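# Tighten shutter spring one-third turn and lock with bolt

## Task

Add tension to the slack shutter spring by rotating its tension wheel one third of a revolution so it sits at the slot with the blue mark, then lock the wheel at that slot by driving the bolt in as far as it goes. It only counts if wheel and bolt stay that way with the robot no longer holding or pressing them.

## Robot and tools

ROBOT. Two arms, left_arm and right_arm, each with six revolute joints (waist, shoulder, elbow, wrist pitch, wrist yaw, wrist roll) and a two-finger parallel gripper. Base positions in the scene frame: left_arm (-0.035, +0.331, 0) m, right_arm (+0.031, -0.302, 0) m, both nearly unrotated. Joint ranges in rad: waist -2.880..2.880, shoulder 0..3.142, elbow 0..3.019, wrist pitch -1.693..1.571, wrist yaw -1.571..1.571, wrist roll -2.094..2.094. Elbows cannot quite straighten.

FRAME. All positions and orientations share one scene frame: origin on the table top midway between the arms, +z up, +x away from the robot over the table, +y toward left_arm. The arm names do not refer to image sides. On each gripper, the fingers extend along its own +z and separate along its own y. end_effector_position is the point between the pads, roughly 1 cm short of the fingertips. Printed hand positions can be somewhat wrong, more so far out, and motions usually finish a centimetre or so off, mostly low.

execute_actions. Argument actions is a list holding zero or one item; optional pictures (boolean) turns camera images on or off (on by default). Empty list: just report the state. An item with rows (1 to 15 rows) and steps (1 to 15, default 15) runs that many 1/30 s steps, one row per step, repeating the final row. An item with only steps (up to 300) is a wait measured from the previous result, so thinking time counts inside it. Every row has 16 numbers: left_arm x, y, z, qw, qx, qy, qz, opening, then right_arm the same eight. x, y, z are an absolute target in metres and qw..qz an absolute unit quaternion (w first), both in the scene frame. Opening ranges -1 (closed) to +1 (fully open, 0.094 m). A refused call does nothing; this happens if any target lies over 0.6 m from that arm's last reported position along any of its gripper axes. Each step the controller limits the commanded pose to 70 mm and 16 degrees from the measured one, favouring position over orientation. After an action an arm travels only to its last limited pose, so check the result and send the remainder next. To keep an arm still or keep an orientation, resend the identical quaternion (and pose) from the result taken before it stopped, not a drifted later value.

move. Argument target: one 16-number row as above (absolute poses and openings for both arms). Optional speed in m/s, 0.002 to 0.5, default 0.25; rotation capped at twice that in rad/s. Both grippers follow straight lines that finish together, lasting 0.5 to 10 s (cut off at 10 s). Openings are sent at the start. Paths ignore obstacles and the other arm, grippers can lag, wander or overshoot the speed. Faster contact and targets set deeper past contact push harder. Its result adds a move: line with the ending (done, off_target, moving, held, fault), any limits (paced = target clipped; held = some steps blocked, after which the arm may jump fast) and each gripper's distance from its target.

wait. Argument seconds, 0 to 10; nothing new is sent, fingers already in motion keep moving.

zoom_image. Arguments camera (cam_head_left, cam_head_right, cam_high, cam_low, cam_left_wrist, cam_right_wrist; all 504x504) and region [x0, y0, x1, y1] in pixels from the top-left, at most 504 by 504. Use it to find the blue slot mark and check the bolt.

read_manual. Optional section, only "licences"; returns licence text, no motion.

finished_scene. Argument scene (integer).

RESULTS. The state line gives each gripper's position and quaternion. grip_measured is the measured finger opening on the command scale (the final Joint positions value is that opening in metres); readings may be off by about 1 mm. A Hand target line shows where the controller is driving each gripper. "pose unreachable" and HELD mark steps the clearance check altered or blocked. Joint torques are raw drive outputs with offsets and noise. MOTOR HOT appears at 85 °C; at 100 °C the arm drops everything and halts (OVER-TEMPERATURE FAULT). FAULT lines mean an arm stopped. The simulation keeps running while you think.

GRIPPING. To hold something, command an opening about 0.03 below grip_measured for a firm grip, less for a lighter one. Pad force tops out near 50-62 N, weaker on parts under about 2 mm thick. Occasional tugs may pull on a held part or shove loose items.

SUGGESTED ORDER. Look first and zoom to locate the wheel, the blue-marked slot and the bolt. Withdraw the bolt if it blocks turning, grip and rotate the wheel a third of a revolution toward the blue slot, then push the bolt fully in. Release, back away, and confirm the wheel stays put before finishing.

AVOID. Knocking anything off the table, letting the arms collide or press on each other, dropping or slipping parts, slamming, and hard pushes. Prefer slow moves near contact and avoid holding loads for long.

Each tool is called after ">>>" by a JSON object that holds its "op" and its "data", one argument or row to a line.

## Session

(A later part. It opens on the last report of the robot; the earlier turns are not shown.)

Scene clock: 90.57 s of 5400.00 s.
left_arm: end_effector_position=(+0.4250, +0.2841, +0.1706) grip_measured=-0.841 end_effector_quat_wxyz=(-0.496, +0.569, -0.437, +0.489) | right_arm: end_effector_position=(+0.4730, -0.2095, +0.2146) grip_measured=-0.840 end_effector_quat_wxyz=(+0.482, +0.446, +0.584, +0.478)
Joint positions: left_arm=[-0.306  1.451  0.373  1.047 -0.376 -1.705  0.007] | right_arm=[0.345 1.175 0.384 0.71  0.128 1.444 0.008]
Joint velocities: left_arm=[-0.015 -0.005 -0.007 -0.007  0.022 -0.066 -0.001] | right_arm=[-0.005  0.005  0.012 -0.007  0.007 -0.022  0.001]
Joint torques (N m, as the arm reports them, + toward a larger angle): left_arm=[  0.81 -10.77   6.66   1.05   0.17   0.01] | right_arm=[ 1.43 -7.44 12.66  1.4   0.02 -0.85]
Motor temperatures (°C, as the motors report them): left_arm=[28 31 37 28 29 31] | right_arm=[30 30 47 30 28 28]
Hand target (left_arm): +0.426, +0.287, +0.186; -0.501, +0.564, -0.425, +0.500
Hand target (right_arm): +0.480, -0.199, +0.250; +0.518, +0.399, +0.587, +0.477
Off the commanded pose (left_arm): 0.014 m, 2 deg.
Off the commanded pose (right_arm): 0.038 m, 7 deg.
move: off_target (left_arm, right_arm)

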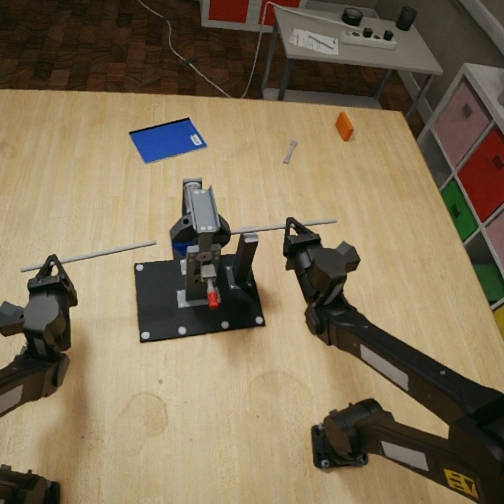

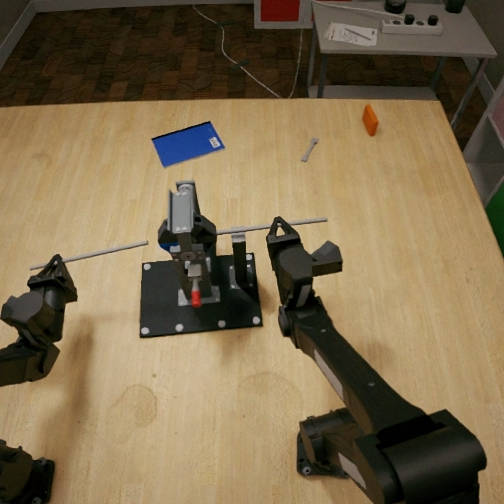

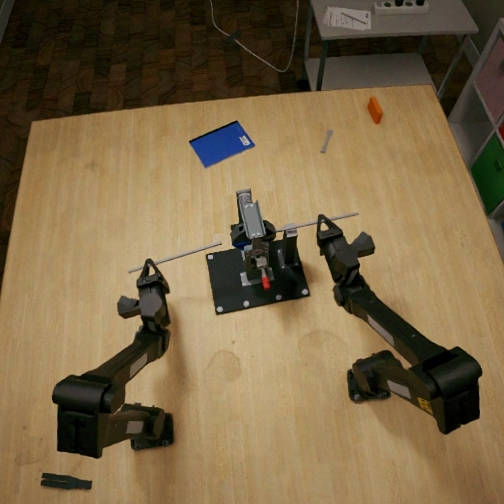

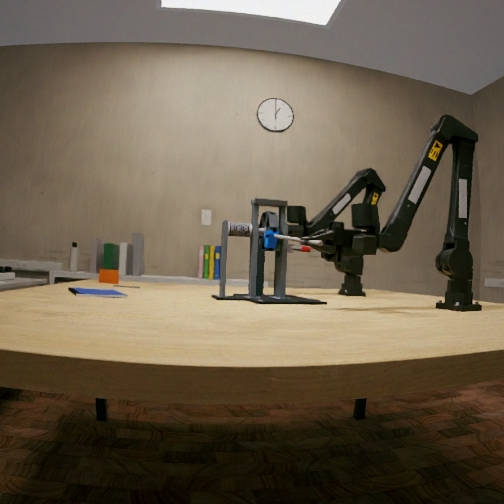

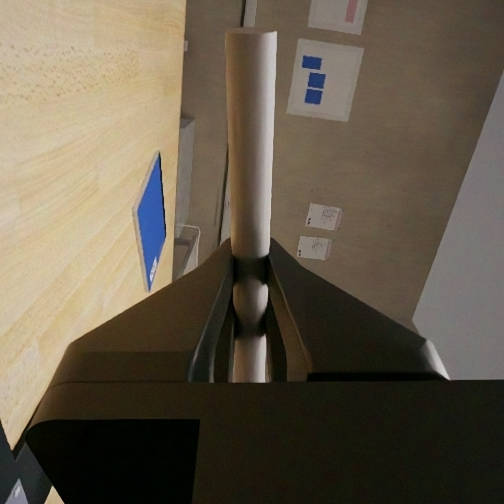

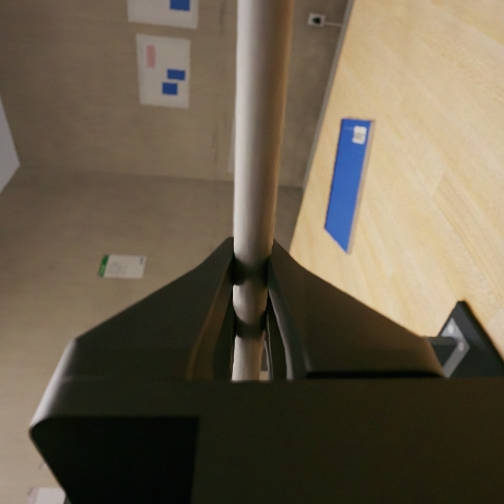

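>>> {"op": "move", "data": {
  "target": [0.46,0.40,0.06,0.12,-0.70,0.70,-0.12,-0.9,0.478,-0.155,0.345,0.626,0.243,0.666,0.333,-0.9],
  "speed": 0.2
}}

>>> {"op": "move", "data": {
  "target": [0.46,0.40,0.018,0.12,-0.70,0.70,-0.12,-0.9,0.468,-0.085,0.39,0.683,0.074,0.705,0.172,-0.9],
  "speed": 0.1
}}

Scene clock: 99.10 s of 5400.00 s.
left_arm: end_effector_position=(+0.4430, +0.3960, +0.0418) grip_measured=-0.841 end_effector_quat_wxyz=(-0.105, +0.698, -0.700, +0.114) | right_arm: end_effector_position=(+0.4755, -0.1799, +0.3055) grip_measured=-0.837 end_effector_quat_wxyz=(+0.601, +0.303, +0.659, +0.336)
Joint positions: left_arm=[ 0.089  1.609  0.962 -0.619  0.061 -1.421  0.007] | right_arm=[0.47  1.008 0.551 0.404 0.302 0.957 0.008]
Joint velocities: left_arm=[-0.015 -0.005 -0.007 -0.007  0.095 -0.081 -0.   ] | right_arm=[-0.005  0.005  0.007 -0.007 -0.081 -0.066 -0.   ]
Joint torques (N m, as the arm reports them, + toward a larger angle): left_arm=[  1.08 -12.14  13.08  -0.09   0.18   0.02] | right_arm=[ 3.32 -5.02 16.36  0.92 -0.58 -1.  ]
Motor temperatures (°C, as the motors report them): left_arm=[28 31 38 27 29 30] | right_arm=[30 30 50 30 28 30]
Hand target (left_arm): +0.464, +0.402, +0.057; -0.118, +0.695, -0.698, +0.124
Hand target (right_arm): +0.479, -0.156, +0.343; +0.627, +0.243, +0.662, +0.332
Off the commanded pose (left_arm): 0.025 m, 2 deg.
Off the commanded pose (right_arm): 0.047 m, 7 deg.
After step 90, 2.03 s passed at rest.
move: off_target (left_arm, right_arm)

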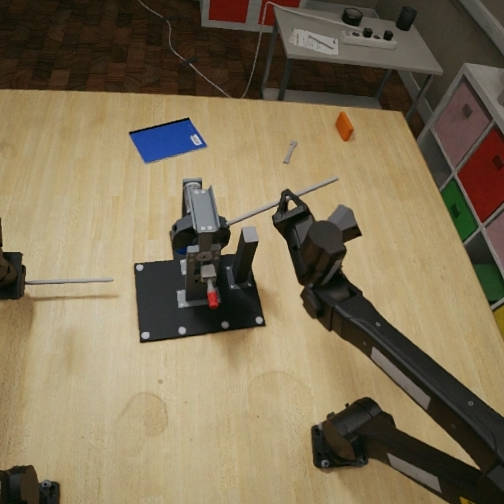

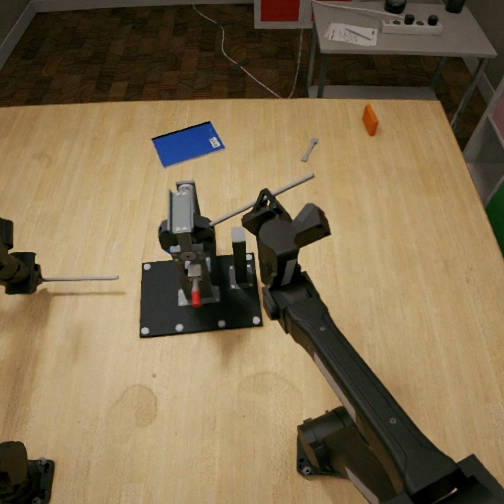

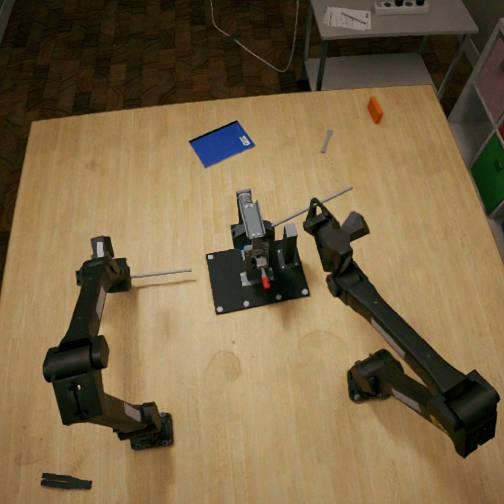

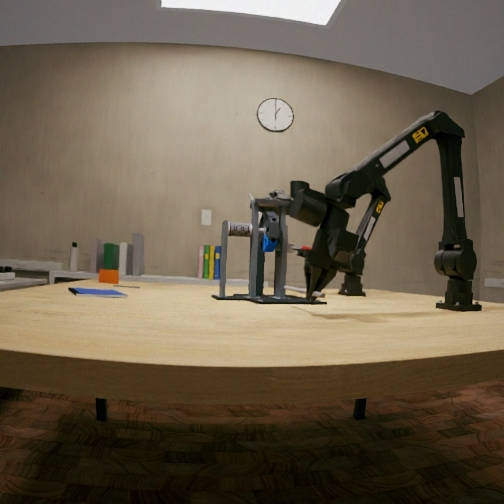

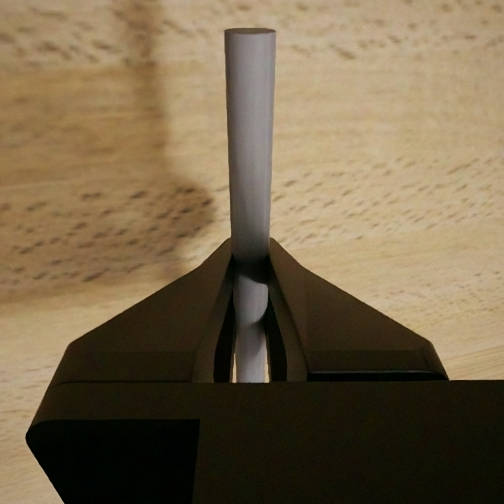

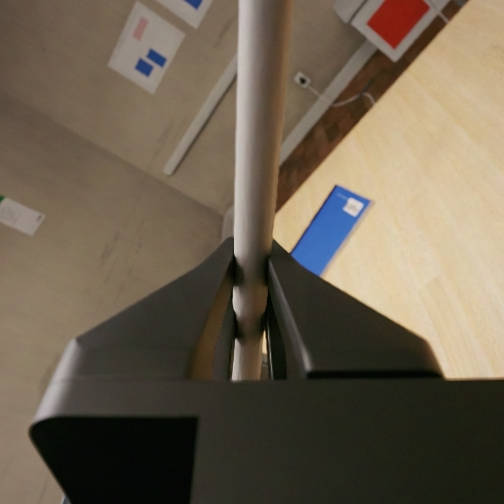

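Scene clock: 102.43 s of 5400.00 s.
left_arm: end_effector_position=(+0.4517, +0.3991, +0.0198) grip_measured=-0.841 end_effector_quat_wxyz=(-0.114, +0.697, -0.698, +0.114) | right_arm: end_effector_position=(+0.4680, -0.1110, +0.3728) grip_measured=-0.836 end_effector_quat_wxyz=(+0.679, +0.130, +0.698, +0.187)
Joint positions: left_arm=[ 0.089  1.663  0.955 -0.543  0.051 -1.421  0.007] | right_arm=[0.677 1.016 0.715 0.293 0.504 0.458 0.008]
Joint velocities: left_arm=[ 0.005  0.005 -0.007 -0.002  0.051 -0.037  0.001] | right_arm=[-0.005 -0.005 -0.012 -0.007 -0.007 -0.022 -0.001]
Joint torques (N m, as the arm reports them, + toward a larger angle): left_arm=[  0.37 -12.17   8.79   1.18   0.03  -0.04] | right_arm=[ 3.6  -3.6  15.58  0.42 -0.67 -0.88]
Motor temperatures (°C, as the motors report them): left_arm=[28 31 39 27 29 30] | right_arm=[30 30 51 30 28 30]
Hand target (left_arm): +0.460, +0.400, +0.018; -0.119, +0.697, -0.697, +0.119
Hand target (right_arm): +0.468, -0.085, +0.389; +0.686, +0.073, +0.703, +0.172
Off the commanded pose (left_arm): 0.009 m, 1 deg.
Off the commanded pose (right_arm): 0.031 m, 7 deg.
move: off_target (right_arm)

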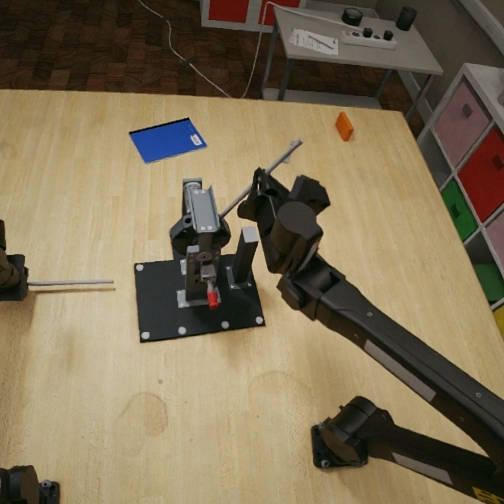

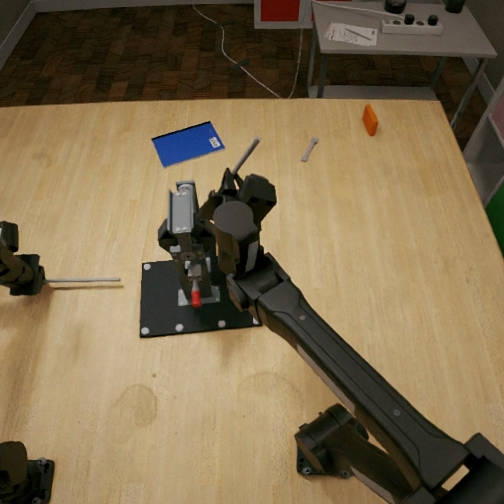

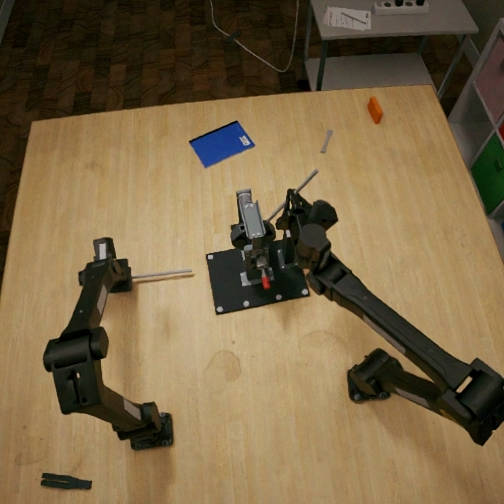

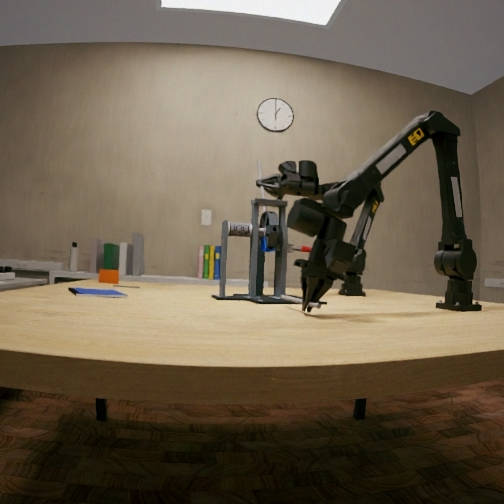

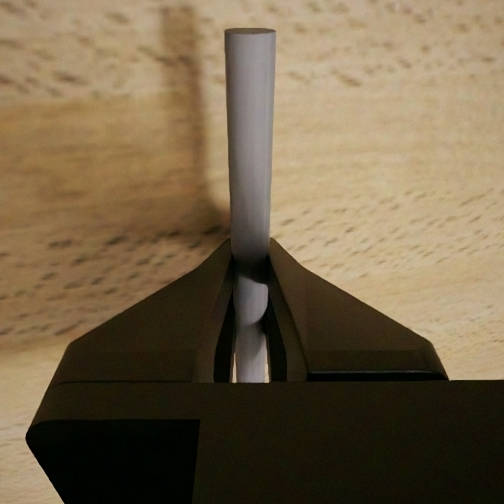

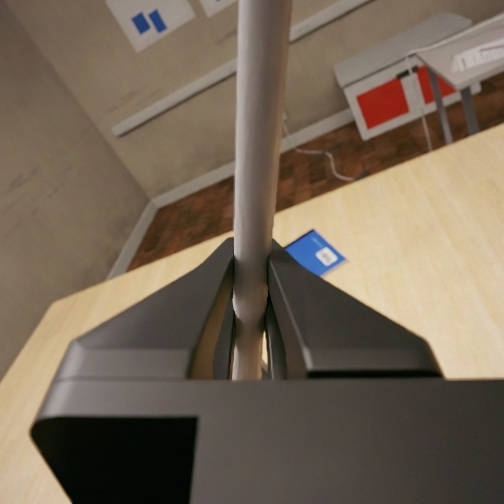

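>>> {"op": "execute_actions", "data": {
  "actions": [
    {"rows":[[0.46,0.40,0.018,0.12,-0.70,0.70,-0.12,-0.6,0.467,-0.078,0.39,0.688,0.06,0.706,0.158,-0.9]],"steps":10}
  ],
  "pictures": false
}}

>>> {"op": "move", "data": {
  "target": [0.40,0.30,0.20,0.2,0,0.98,0,-0.6,0.466,-0.068,0.392,0.694,0.043,0.707,0.141,-0.9],
  "speed": 0.3
}}

>>> {"op": "move", "data": {
  "target": [0.325,0.02,0.21,0.5,0.864,0.06,0.035,0.1,0.466,-0.068,0.392,0.694,0.043,0.707,0.141,-0.9],
  "speed": 0.4
}}

Scene clock: 107.90 s of 5400.00 s.
left_arm: end_effector_position=(+0.4522, +0.3991, +0.0199) grip_measured=-0.603 end_effector_quat_wxyz=(-0.114, +0.697, -0.698, +0.115) | right_arm: end_effector_position=(+0.4665, -0.1060, +0.3757) grip_measured=-0.836 end_effector_quat_wxyz=(+0.683, +0.121, +0.698, +0.176)
Joint positions: left_arm=[ 0.089  1.663  0.955 -0.541  0.051 -1.421  0.019] | right_arm=[0.695 1.02  0.723 0.293 0.525 0.426 0.008]
Joint velocities: left_arm=[-0.015 -0.005 -0.017  0.017  0.007  0.022  0.   ] | right_arm=[ 0.015 -0.005  0.007  0.012 -0.037 -0.037  0.001]
Joint torques (N m, as the arm reports them, + toward a larger angle): left_arm=[  0.39 -12.37   8.87   1.09   0.04  -0.04] | right_arm=[ 3.92 -3.54 15.11  0.49 -0.7  -0.88]
Motor temperatures (°C, as the motors report them): left_arm=[28 31 39 27 29 30] | right_arm=[30 30 53 30 28 30]
Hand target (left_arm): +0.460, +0.400, +0.018; -0.119, +0.697, -0.697, +0.119
Hand target (right_arm): +0.466, -0.079, +0.390; +0.689, +0.061, +0.704, +0.160
Off the commanded pose (left_arm): 0.008 m, 1 deg.
Off the commanded pose (right_arm): 0.031 m, 7 deg.
Steps of this call (steps 1 to 90: nothing new was sent; then 2.13 s passed at rest; steps 91 to 100: all 10 steps of this action). Readings (end_effector_position):
91: left_arm (+0.4517, +0.3991, +0.0198) | right_arm (+0.4676, -0.1110, +0.3728)
92: left_arm (+0.4517, +0.3991, +0.0198) | right_arm (+0.4671, -0.1104, +0.3731)
94: left_arm (+0.4520, +0.3991, +0.0199) | right_arm (+0.4664, -0.1078, +0.3747)
98: left_arm (+0.4522, +0.3991, +0.0199) | right_arm (+0.4666, -0.1062, +0.3755)
100: the state above

Scene clock: 111.33 s of 5400.00 s.
left_arm: end_effector_position=(+0.3847, +0.3024, +0.1719) grip_measured=-0.603 end_effector_quat_wxyz=(+0.171, -0.009, +0.985, +0.001) | right_arm: end_effector_position=(+0.4657, -0.0967, +0.3802) grip_measured=-0.836 end_effector_quat_wxyz=(+0.689, +0.103, +0.699, +0.158)
Joint positions: left_arm=[-0.149  1.265  0.976 -0.94  -0.033 -0.094  0.019] | right_arm=[0.72  1.032 0.739 0.293 0.552 0.371 0.008]
Joint velocities: left_arm=[-0.024 -0.015 -0.017  0.007  0.037  0.051  0.   ] | right_arm=[-0.015 -0.005 -0.002  0.012 -0.066 -0.007 -0.   ]
Joint torques (N m, as the arm reports them, + toward a larger angle): left_arm=[ -0.06 -10.92  14.56  -0.09   0.06   0.03] | right_arm=[ 3.48 -3.46 14.82  0.73 -0.69 -0.87]
Motor temperatures (°C, as the motors report them): left_arm=[28 32 40 27 29 30] | right_arm=[30 30 53 30 28 30]
Hand target (left_arm): +0.397, +0.299, +0.203; +0.200, -0.000, +0.980, -0.001
Hand target (right_arm): +0.465, -0.069, +0.391; +0.694, +0.044, +0.704, +0.142
Off the commanded pose (left_arm): 0.032 m, 4 deg.
Off the commanded pose (right_arm): 0.031 m, 7 deg.
move: off_target (left_arm, right_arm)

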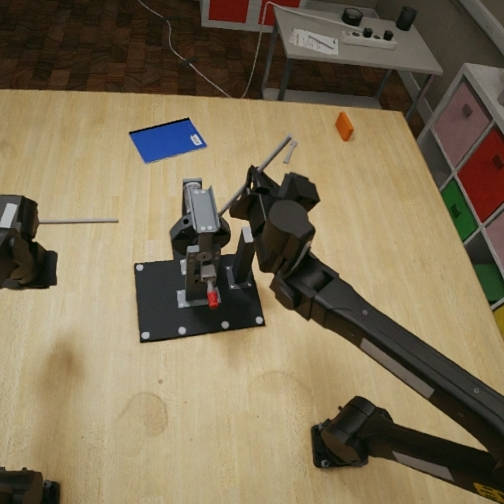

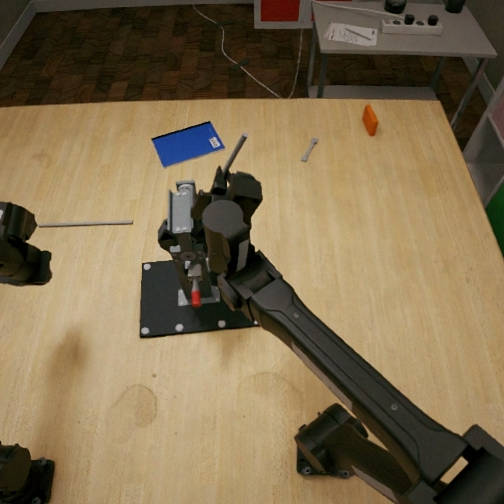

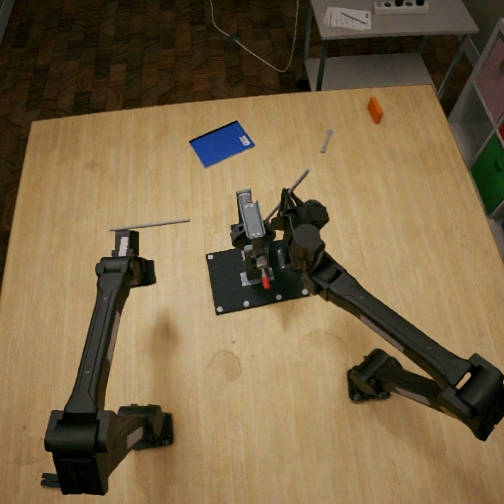

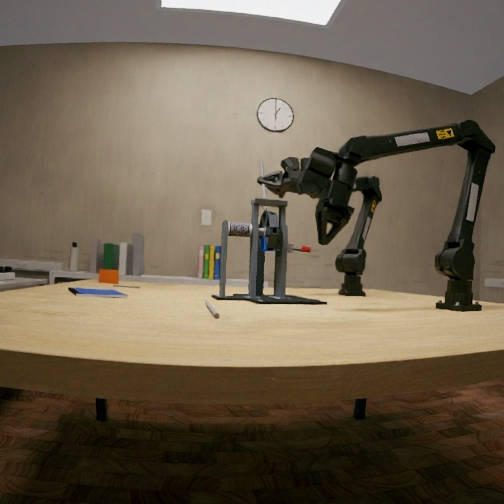

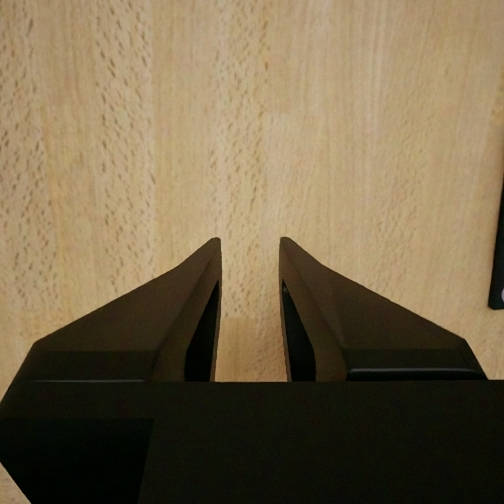

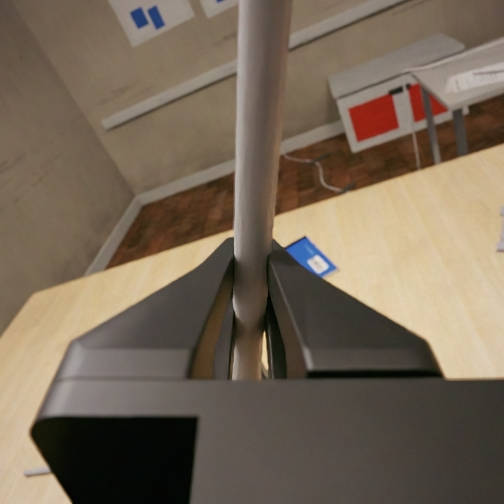

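Scene clock: 115.50 s of 5400.00 s.
left_arm: end_effector_position=(+0.3041, +0.0291, +0.1947) grip_measured=+0.098 end_effector_quat_wxyz=(+0.507, +0.855, +0.101, +0.033) | right_arm: end_effector_position=(+0.4656, -0.0979, +0.3798) grip_measured=-0.836 end_effector_quat_wxyz=(+0.689, +0.107, +0.699, +0.157)
Joint positions: left_arm=[-0.525  1.227  0.73  -0.249  0.778  2.094  0.052] | right_arm=[0.721 1.032 0.739 0.293 0.561 0.375 0.008]
Joint velocities: left_arm=[-0.005  0.005 -0.027 -0.007  0.051 -0.037  0.   ] | right_arm=[-0.005 -0.005  0.002  0.007  0.007 -0.022 -0.   ]
Joint torques (N m, as the arm reports them, + toward a larger angle): left_arm=[-0.26 -6.9  14.14  0.59  0.52  0.01] | right_arm=[ 3.39 -3.37 14.82  0.74 -0.97 -0.9 ]
Motor temperatures (°C, as the motors report them): left_arm=[28 31 40 27 29 30] | right_arm=[30 30 54 30 28 31]
Hand target (left_arm): +0.316, +0.019, +0.212; +0.514, +0.852, +0.086, +0.044
Hand target (right_arm): +0.464, -0.069, +0.391; +0.694, +0.044, +0.704, +0.142
Off the commanded pose (left_arm): 0.027 m, 5 deg.
Off the commanded pose (right_arm): 0.032 m, 8 deg.
joint sent to its limit (left arm) — the command would take joint 6 (wrist roll) past its upper limit, so that joint was sent only as far as its limit.
move: off_target (left_arm, right_arm)

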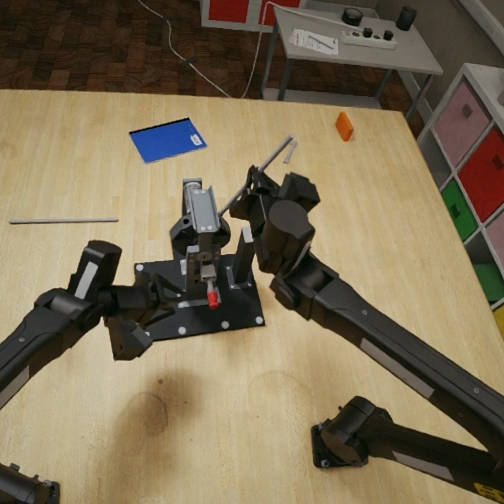

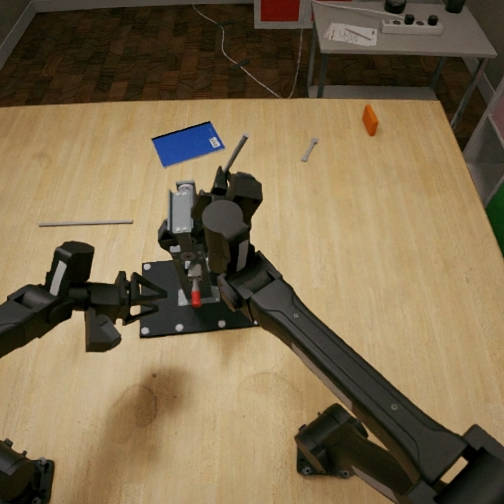

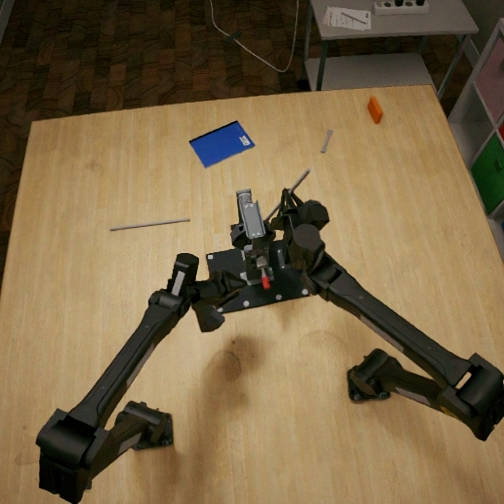

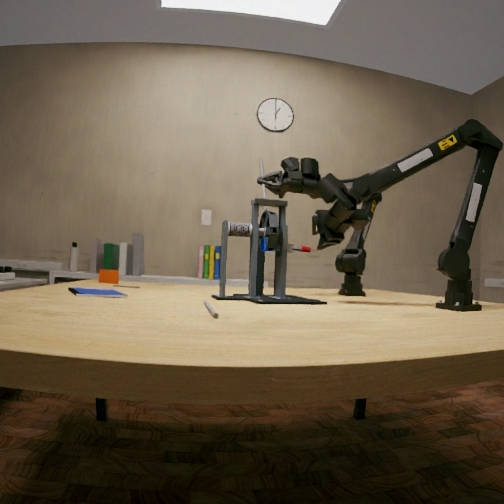

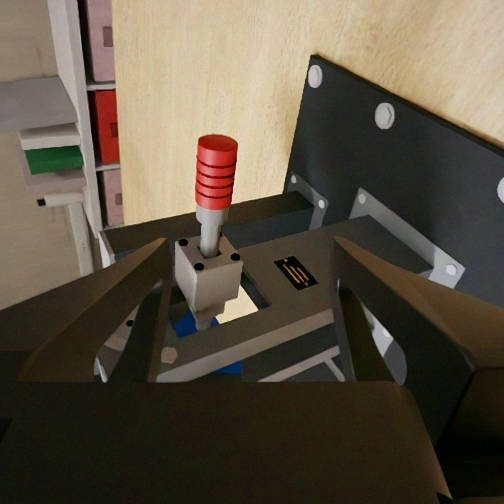

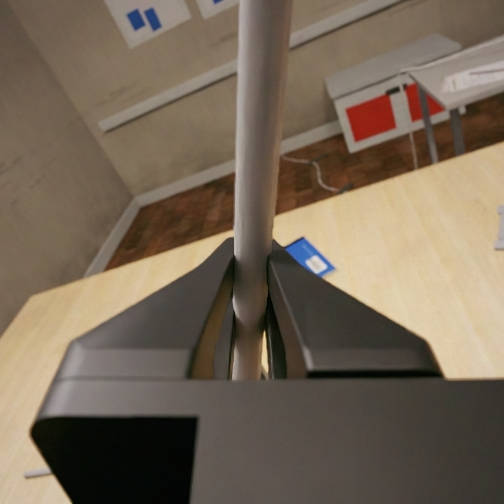

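Use less tilt (Rx 105°) to free the roll.

>>> {"op": "move", "data": {
  "target": [0.333,-0.055,0.183,0.607,0.791,0.055,0.043,0.1,0.466,-0.068,0.392,0.694,0.043,0.707,0.141,-0.9],
  "speed": 0.08
}}

Scene clock: 119.03 s of 5400.00 s.
left_arm: end_effector_position=(+0.3266, -0.0475, +0.1780) grip_measured=+0.098 end_effector_quat_wxyz=(+0.600, +0.796, +0.060, +0.044) | right_arm: end_effector_position=(+0.4657, -0.0979, +0.3798) grip_measured=-0.836 end_effector_quat_wxyz=(+0.689, +0.107, +0.699, +0.157)
Joint positions: left_arm=[-0.635  1.472  0.727  0.334  0.812  1.876  0.052] | right_arm=[0.721 1.032 0.739 0.293 0.561 0.376 0.008]
Joint velocities: left_arm=[-0.005 -0.024  0.002  0.007 -0.066 -0.037  0.   ] | right_arm=[-0.015 -0.005 -0.012 -0.002 -0.066  0.022  0.   ]
Joint torques (N m, as the arm reports them, + toward a larger angle): left_arm=[-0.46 -9.31 10.13  1.96  0.42 -0.19] | right_arm=[ 3.29 -3.43 14.81  0.7  -0.96 -0.9 ]
Motor temperatures (°C, as the motors report them): left_arm=[28 31 41 27 29 30] | right_arm=[30 30 54 30 29 31]
Hand target (left_arm): +0.330, -0.055, +0.182; +0.607, +0.792, +0.055, +0.044
Hand target (right_arm): +0.464, -0.069, +0.391; +0.694, +0.044, +0.704, +0.142
Off the commanded pose (left_arm): 0.011 m, 1 deg.
Off the commanded pose (right_arm): 0.032 m, 8 deg.
move: off_target (left_arm, right_arm)

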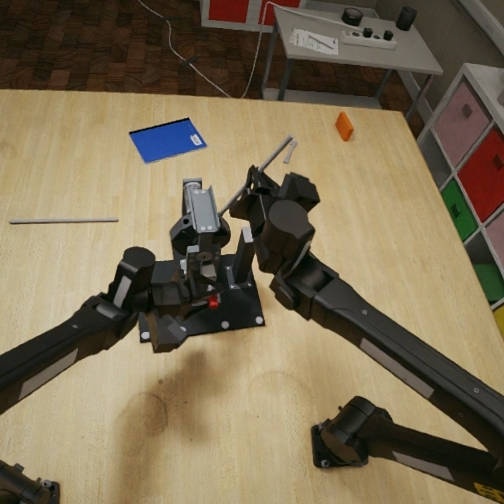

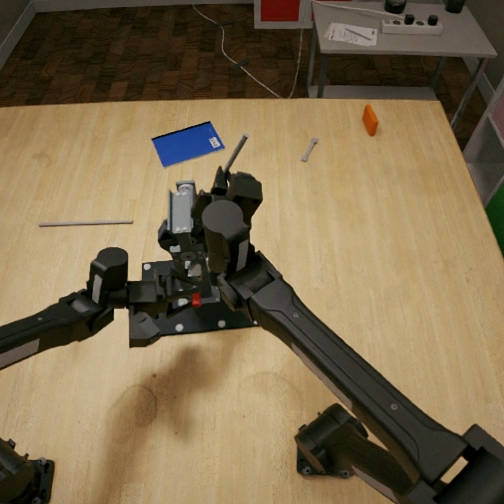

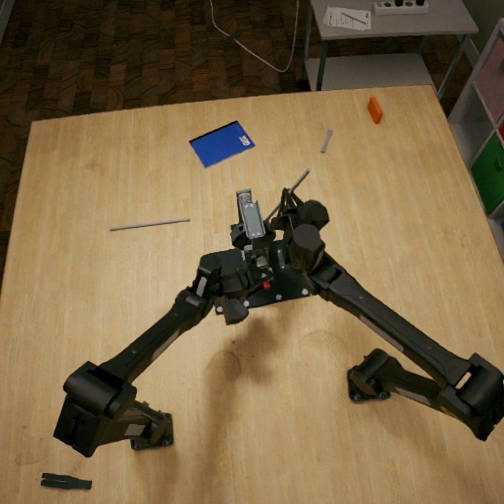

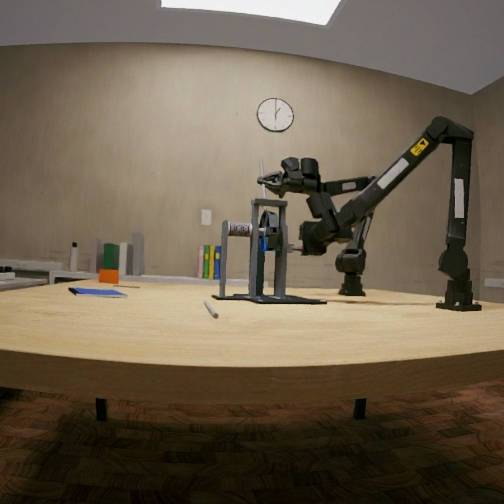

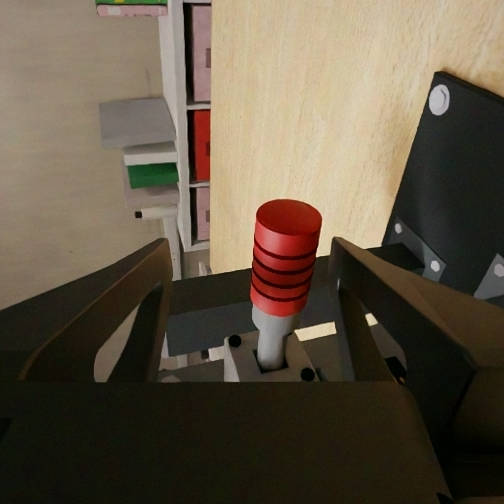

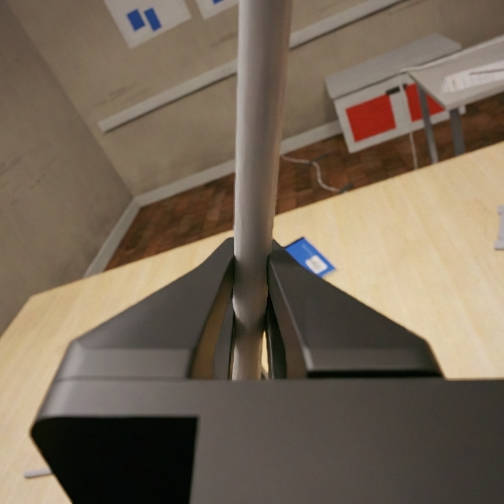

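>>> {"op": "execute_actions", "data": {
  "actions": [
    {"rows":[[0.33,-0.055,0.172,0.607,0.791,0.055,0.043,0.1,0.466,-0.068,0.392,0.694,0.043,0.707,0.141,-0.9]]}
  ],
  "pictures": false
}}

>>> {"op": "execute_actions", "data": {
  "actions": [
    {"rows":[[0.33,-0.055,0.172,0.607,0.791,0.055,0.043,-0.75,0.466,-0.068,0.392,0.694,0.043,0.707,0.141,-0.9]]}
  ],
  "pictures": false
}}

>>> {"op": "move", "data": {
  "target": [0.375,-0.052,0.185,0.607,0.791,0.055,0.043,-0.75,0.466,-0.068,0.392,0.694,0.043,0.707,0.141,-0.9],
  "speed": 0.04
}}

Scene clock: 122.60 s of 5400.00 s.
left_arm: end_effector_position=(+0.3291, -0.0494, +0.1745) grip_measured=+0.098 end_effector_quat_wxyz=(+0.604, +0.794, +0.057, +0.046) | right_arm: end_effector_position=(+0.4657, -0.0978, +0.3798) grip_measured=-0.836 end_effector_quat_wxyz=(+0.689, +0.107, +0.699, +0.157)
Joint positions: left_arm=[-0.635  1.491  0.727  0.366  0.814  1.872  0.052] | right_arm=[0.721 1.032 0.739 0.293 0.561 0.375 0.008]
Joint velocities: left_arm=[-0.024 -0.005 -0.007  0.002 -0.081  0.051  0.001] | right_arm=[-0.005  0.005 -0.017 -0.002  0.022 -0.022 -0.   ]
Joint torques (N m, as the arm reports them, + toward a larger angle): left_arm=[-0.11 -9.42  8.86  2.02  0.42 -0.2 ] | right_arm=[ 3.5  -3.52 14.79  0.68 -0.97 -0.9 ]
Motor temperatures (°C, as the motors report them): left_arm=[28 31 41 28 29 30] | right_arm=[30 30 55 30 29 31]
Hand target (left_arm): +0.330, -0.055, +0.172; +0.607, +0.792, +0.055, +0.043
Hand target (right_arm): +0.464, -0.069, +0.391; +0.694, +0.044, +0.704, +0.142
Off the commanded pose (left_arm): 0.006 m, 1 deg.
Off the commanded pose (right_arm): 0.032 m, 8 deg.
Steps of this call (steps 1 to 90: nothing new was sent; then 0.07 s passed at rest; steps 91 to 105: all 15 steps of this action). Readings (end_effector_position):
91: left_arm (+0.3268, -0.0479, +0.1786) | right_arm (+0.4657, -0.0978, +0.3798)
92: left_arm (+0.3274, -0.0483, +0.1790) | right_arm (+0.4657, -0.0978, +0.3798)
94: left_arm (+0.3284, -0.0490, +0.1778) | right_arm (+0.4657, -0.0978, +0.3798)
98: left_arm (+0.3290, -0.0493, +0.1744) | right_arm (+0.4657, -0.0978, +0.3798)
105: the state above

Scene clock: 123.10 s of 5400.00 s.
left_arm: end_effector_position=(+0.3278, -0.0479, +0.1681) grip_measured=-0.658 end_effector_quat_wxyz=(+0.602, +0.795, +0.059, +0.046) | right_arm: end_effector_position=(+0.4657, -0.0978, +0.3798) grip_measured=-0.836 end_effector_quat_wxyz=(+0.689, +0.107, +0.699, +0.157)
Joint positions: left_arm=[-0.634  1.498  0.718  0.374  0.813  1.876  0.016] | right_arm=[0.721 1.032 0.739 0.293 0.561 0.375 0.008]
Joint velocities: left_arm=[-0.005  0.005  0.002  0.002  0.11   0.037 -0.   ] | right_arm=[-0.015  0.005 -0.007  0.012  0.022  0.022 -0.001]
Joint torques (N m, as the arm reports them, + toward a larger angle): left_arm=[-0.19 -9.97  9.56  1.71  0.49 -0.24] | right_arm=[ 3.38 -3.59 14.77  0.73 -0.96 -0.9 ]
Motor temperatures (°C, as the motors report them): left_arm=[28 31 41 28 29 30] | right_arm=[30 30 55 30 29 31]
Hand target (left_arm): +0.330, -0.055, +0.172; +0.607, +0.791, +0.055, +0.043
Hand target (right_arm): +0.464, -0.069, +0.391; +0.694, +0.044, +0.704, +0.142
Off the commanded pose (left_arm): 0.008 m, 1 deg.
Off the commanded pose (right_arm): 0.032 m, 8 deg.
Steps of this call (steps 1 to 15: all 15 steps of this action). Readings (end_effector_position):
1: left_arm (+0.3291, -0.0494, +0.1745) | right_arm (+0.4657, -0.0978, +0.3798)
2: left_arm (+0.3291, -0.0494, +0.1745) | right_arm (+0.4657, -0.0978, +0.3798)
4: left_arm (+0.3276, -0.0480, +0.1679) | right_arm (+0.4657, -0.0978, +0.3798)
8: left_arm (+0.3278, -0.0479, +0.1681) | right_arm (+0.4657, -0.0978, +0.3798)
15: the state above

Scene clock: 125.23 s of 5400.00 s.
left_arm: end_effector_position=(+0.3290, -0.0475, +0.1688) grip_measured=-0.658 end_effector_quat_wxyz=(+0.603, +0.797, +0.038, +0.015) | right_arm: end_effector_position=(+0.4657, -0.0979, +0.3798) grip_measured=-0.836 end_effector_quat_wxyz=(+0.689, +0.107, +0.699, +0.157)
Joint positions: left_arm=[-0.612  1.518  0.755  0.308  0.901  1.914  0.016] | right_arm=[0.721 1.032 0.739 0.293 0.561 0.376 0.008]
Joint velocities: left_arm=[ 0.005 -0.005 -0.007 -0.007  0.081 -0.066 -0.   ] | right_arm=[ 0.005 -0.015  0.002 -0.022 -0.051 -0.007  0.   ]
Joint torques (N m, as the arm reports them, + toward a larger angle): left_arm=[ 2.87 -8.26 15.79  0.67 -0.58 -0.26] | right_arm=[ 3.41 -3.69 14.78  0.72 -0.96 -0.93]
Motor temperatures (°C, as the motors report them): left_arm=[28 31 41 27 29 30] | right_arm=[30 30 55 30 29 31]
Hand target (left_arm): +0.372, -0.049, +0.186; +0.607, +0.791, +0.055, +0.044
Hand target (right_arm): +0.464, -0.069, +0.391; +0.694, +0.044, +0.704, +0.142
Off the commanded pose (left_arm): 0.049 m, 4 deg.
Off the commanded pose (right_arm): 0.032 m, 8 deg.
move: off_target (left_arm, right_arm)

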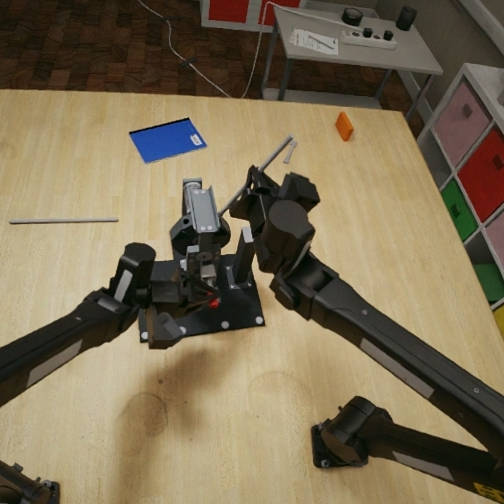

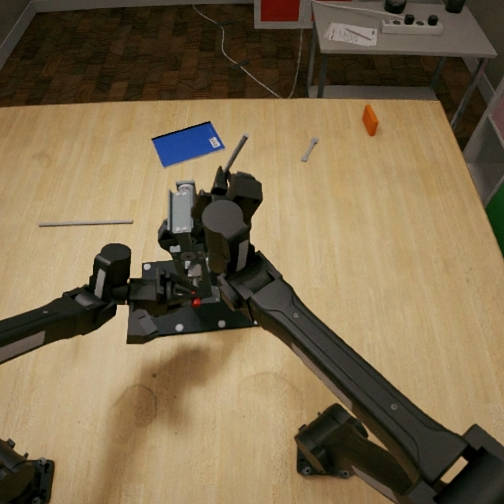

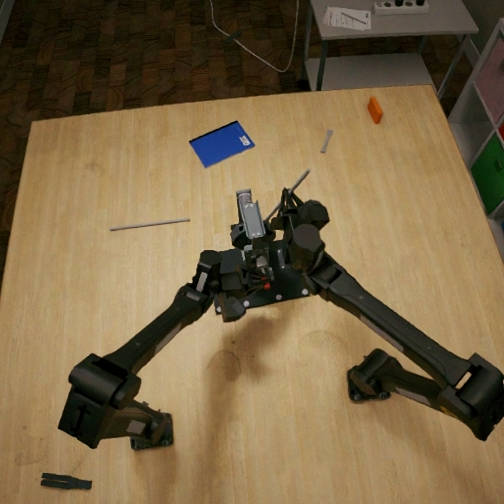

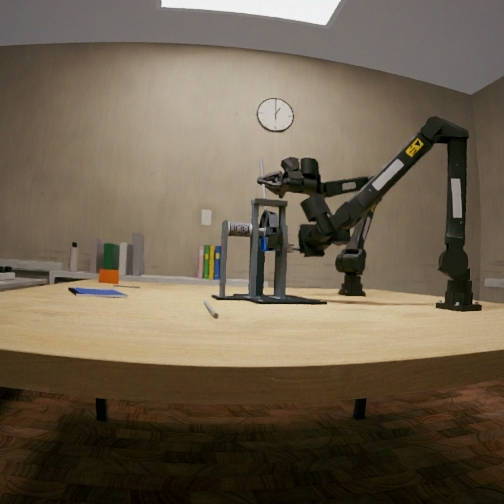

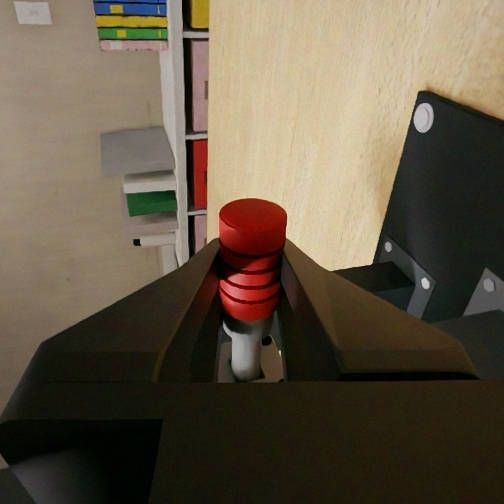

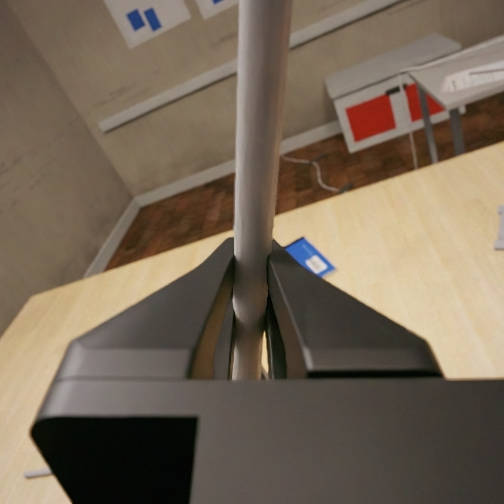

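Turn further (bar seated deeper) and add yaw lead on the left.

>>> {"op": "move", "data": {
  "target": [0.37,-0.046,0.178,0.603,0.786,0.105,0.08,-0.75,0.464,-0.05,0.385,0.70,0.012,0.708,0.111,-0.9],
  "speed": 0.03
}}

Scene clock: 130.73 s of 5400.00 s.
left_arm: end_effector_position=(+0.3307, -0.0478, +0.1682) grip_measured=-0.658 end_effector_quat_wxyz=(+0.600, +0.797, +0.063, +0.044) | right_arm: end_effector_position=(+0.4631, -0.0820, +0.3862) grip_measured=-0.836 end_effector_quat_wxyz=(+0.701, +0.075, +0.698, +0.130)
Joint positions: left_arm=[-0.631  1.501  0.726  0.361  0.812  1.874  0.016] | right_arm=[0.762 1.052 0.758 0.313 0.597 0.28  0.008]
Joint velocities: left_arm=[-0.005 -0.005  0.007 -0.017  0.037 -0.007 -0.   ] | right_arm=[-0.005 -0.005  0.002  0.002 -0.022 -0.007  0.   ]
Joint torques (N m, as the arm reports them, + toward a larger angle): left_arm=[ 2.32 -9.13 12.05  2.44 -2.36 -0.6 ] | right_arm=[ 3.74 -2.73 13.3   1.24 -0.78 -0.81]
Motor temperatures (°C, as the motors report them): left_arm=[28 31 42 28 30 30] | right_arm=[30 30 55 30 29 31]
Hand target (left_arm): +0.368, -0.044, +0.179; +0.603, +0.787, +0.104, +0.079
Hand target (right_arm): +0.462, -0.051, +0.384; +0.700, +0.012, +0.705, +0.112
Off the commanded pose (left_arm): 0.041 m, 6 deg.
Off the commanded pose (right_arm): 0.032 m, 8 deg.
move: off_target (left_arm, right_arm)

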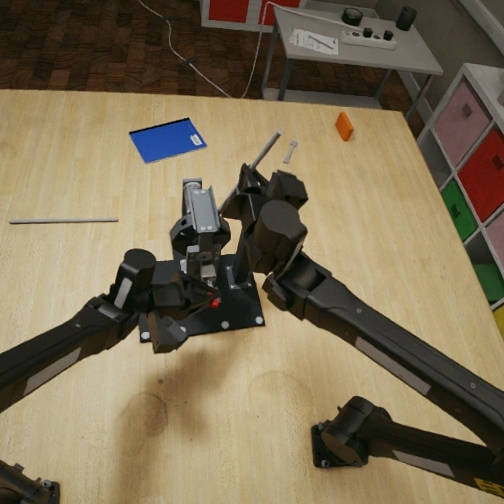

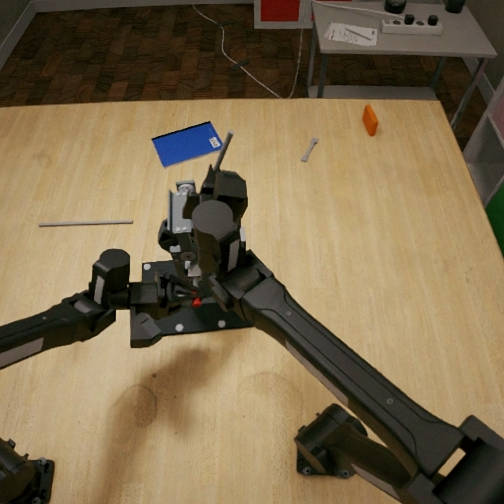

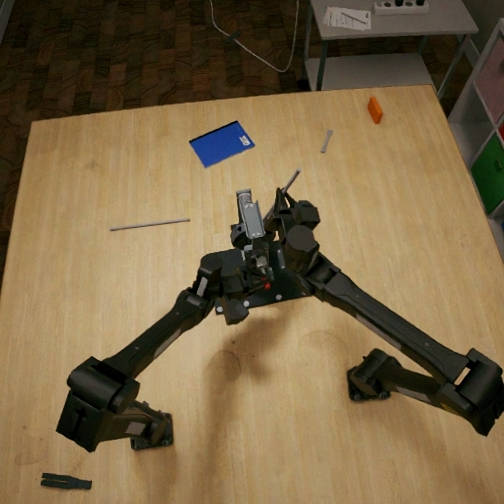

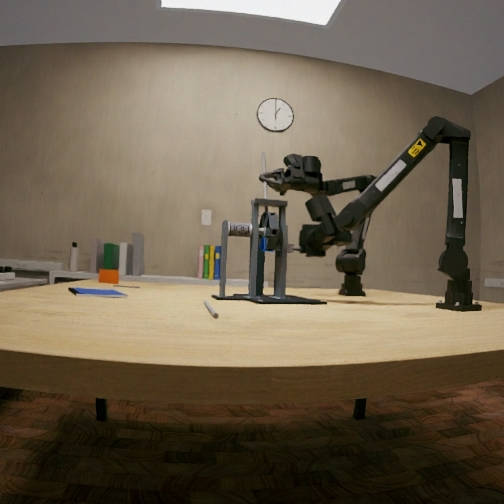

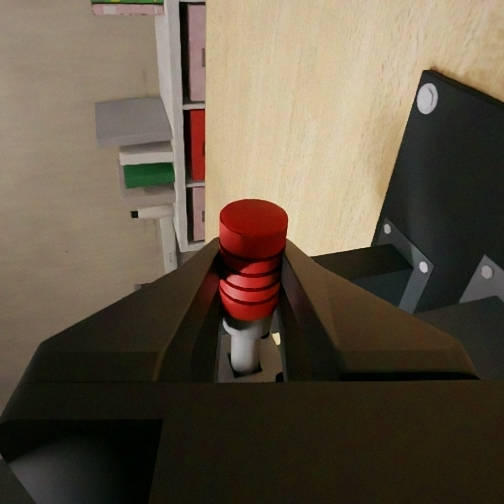

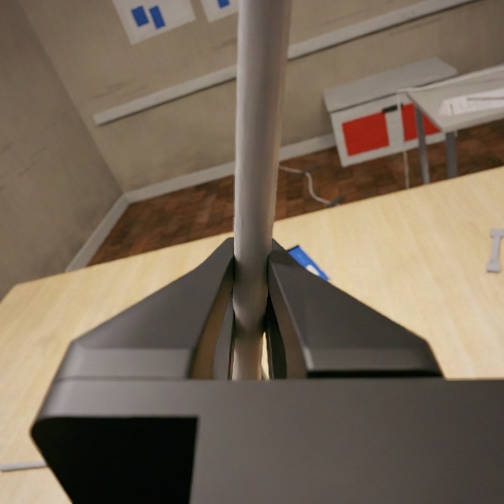

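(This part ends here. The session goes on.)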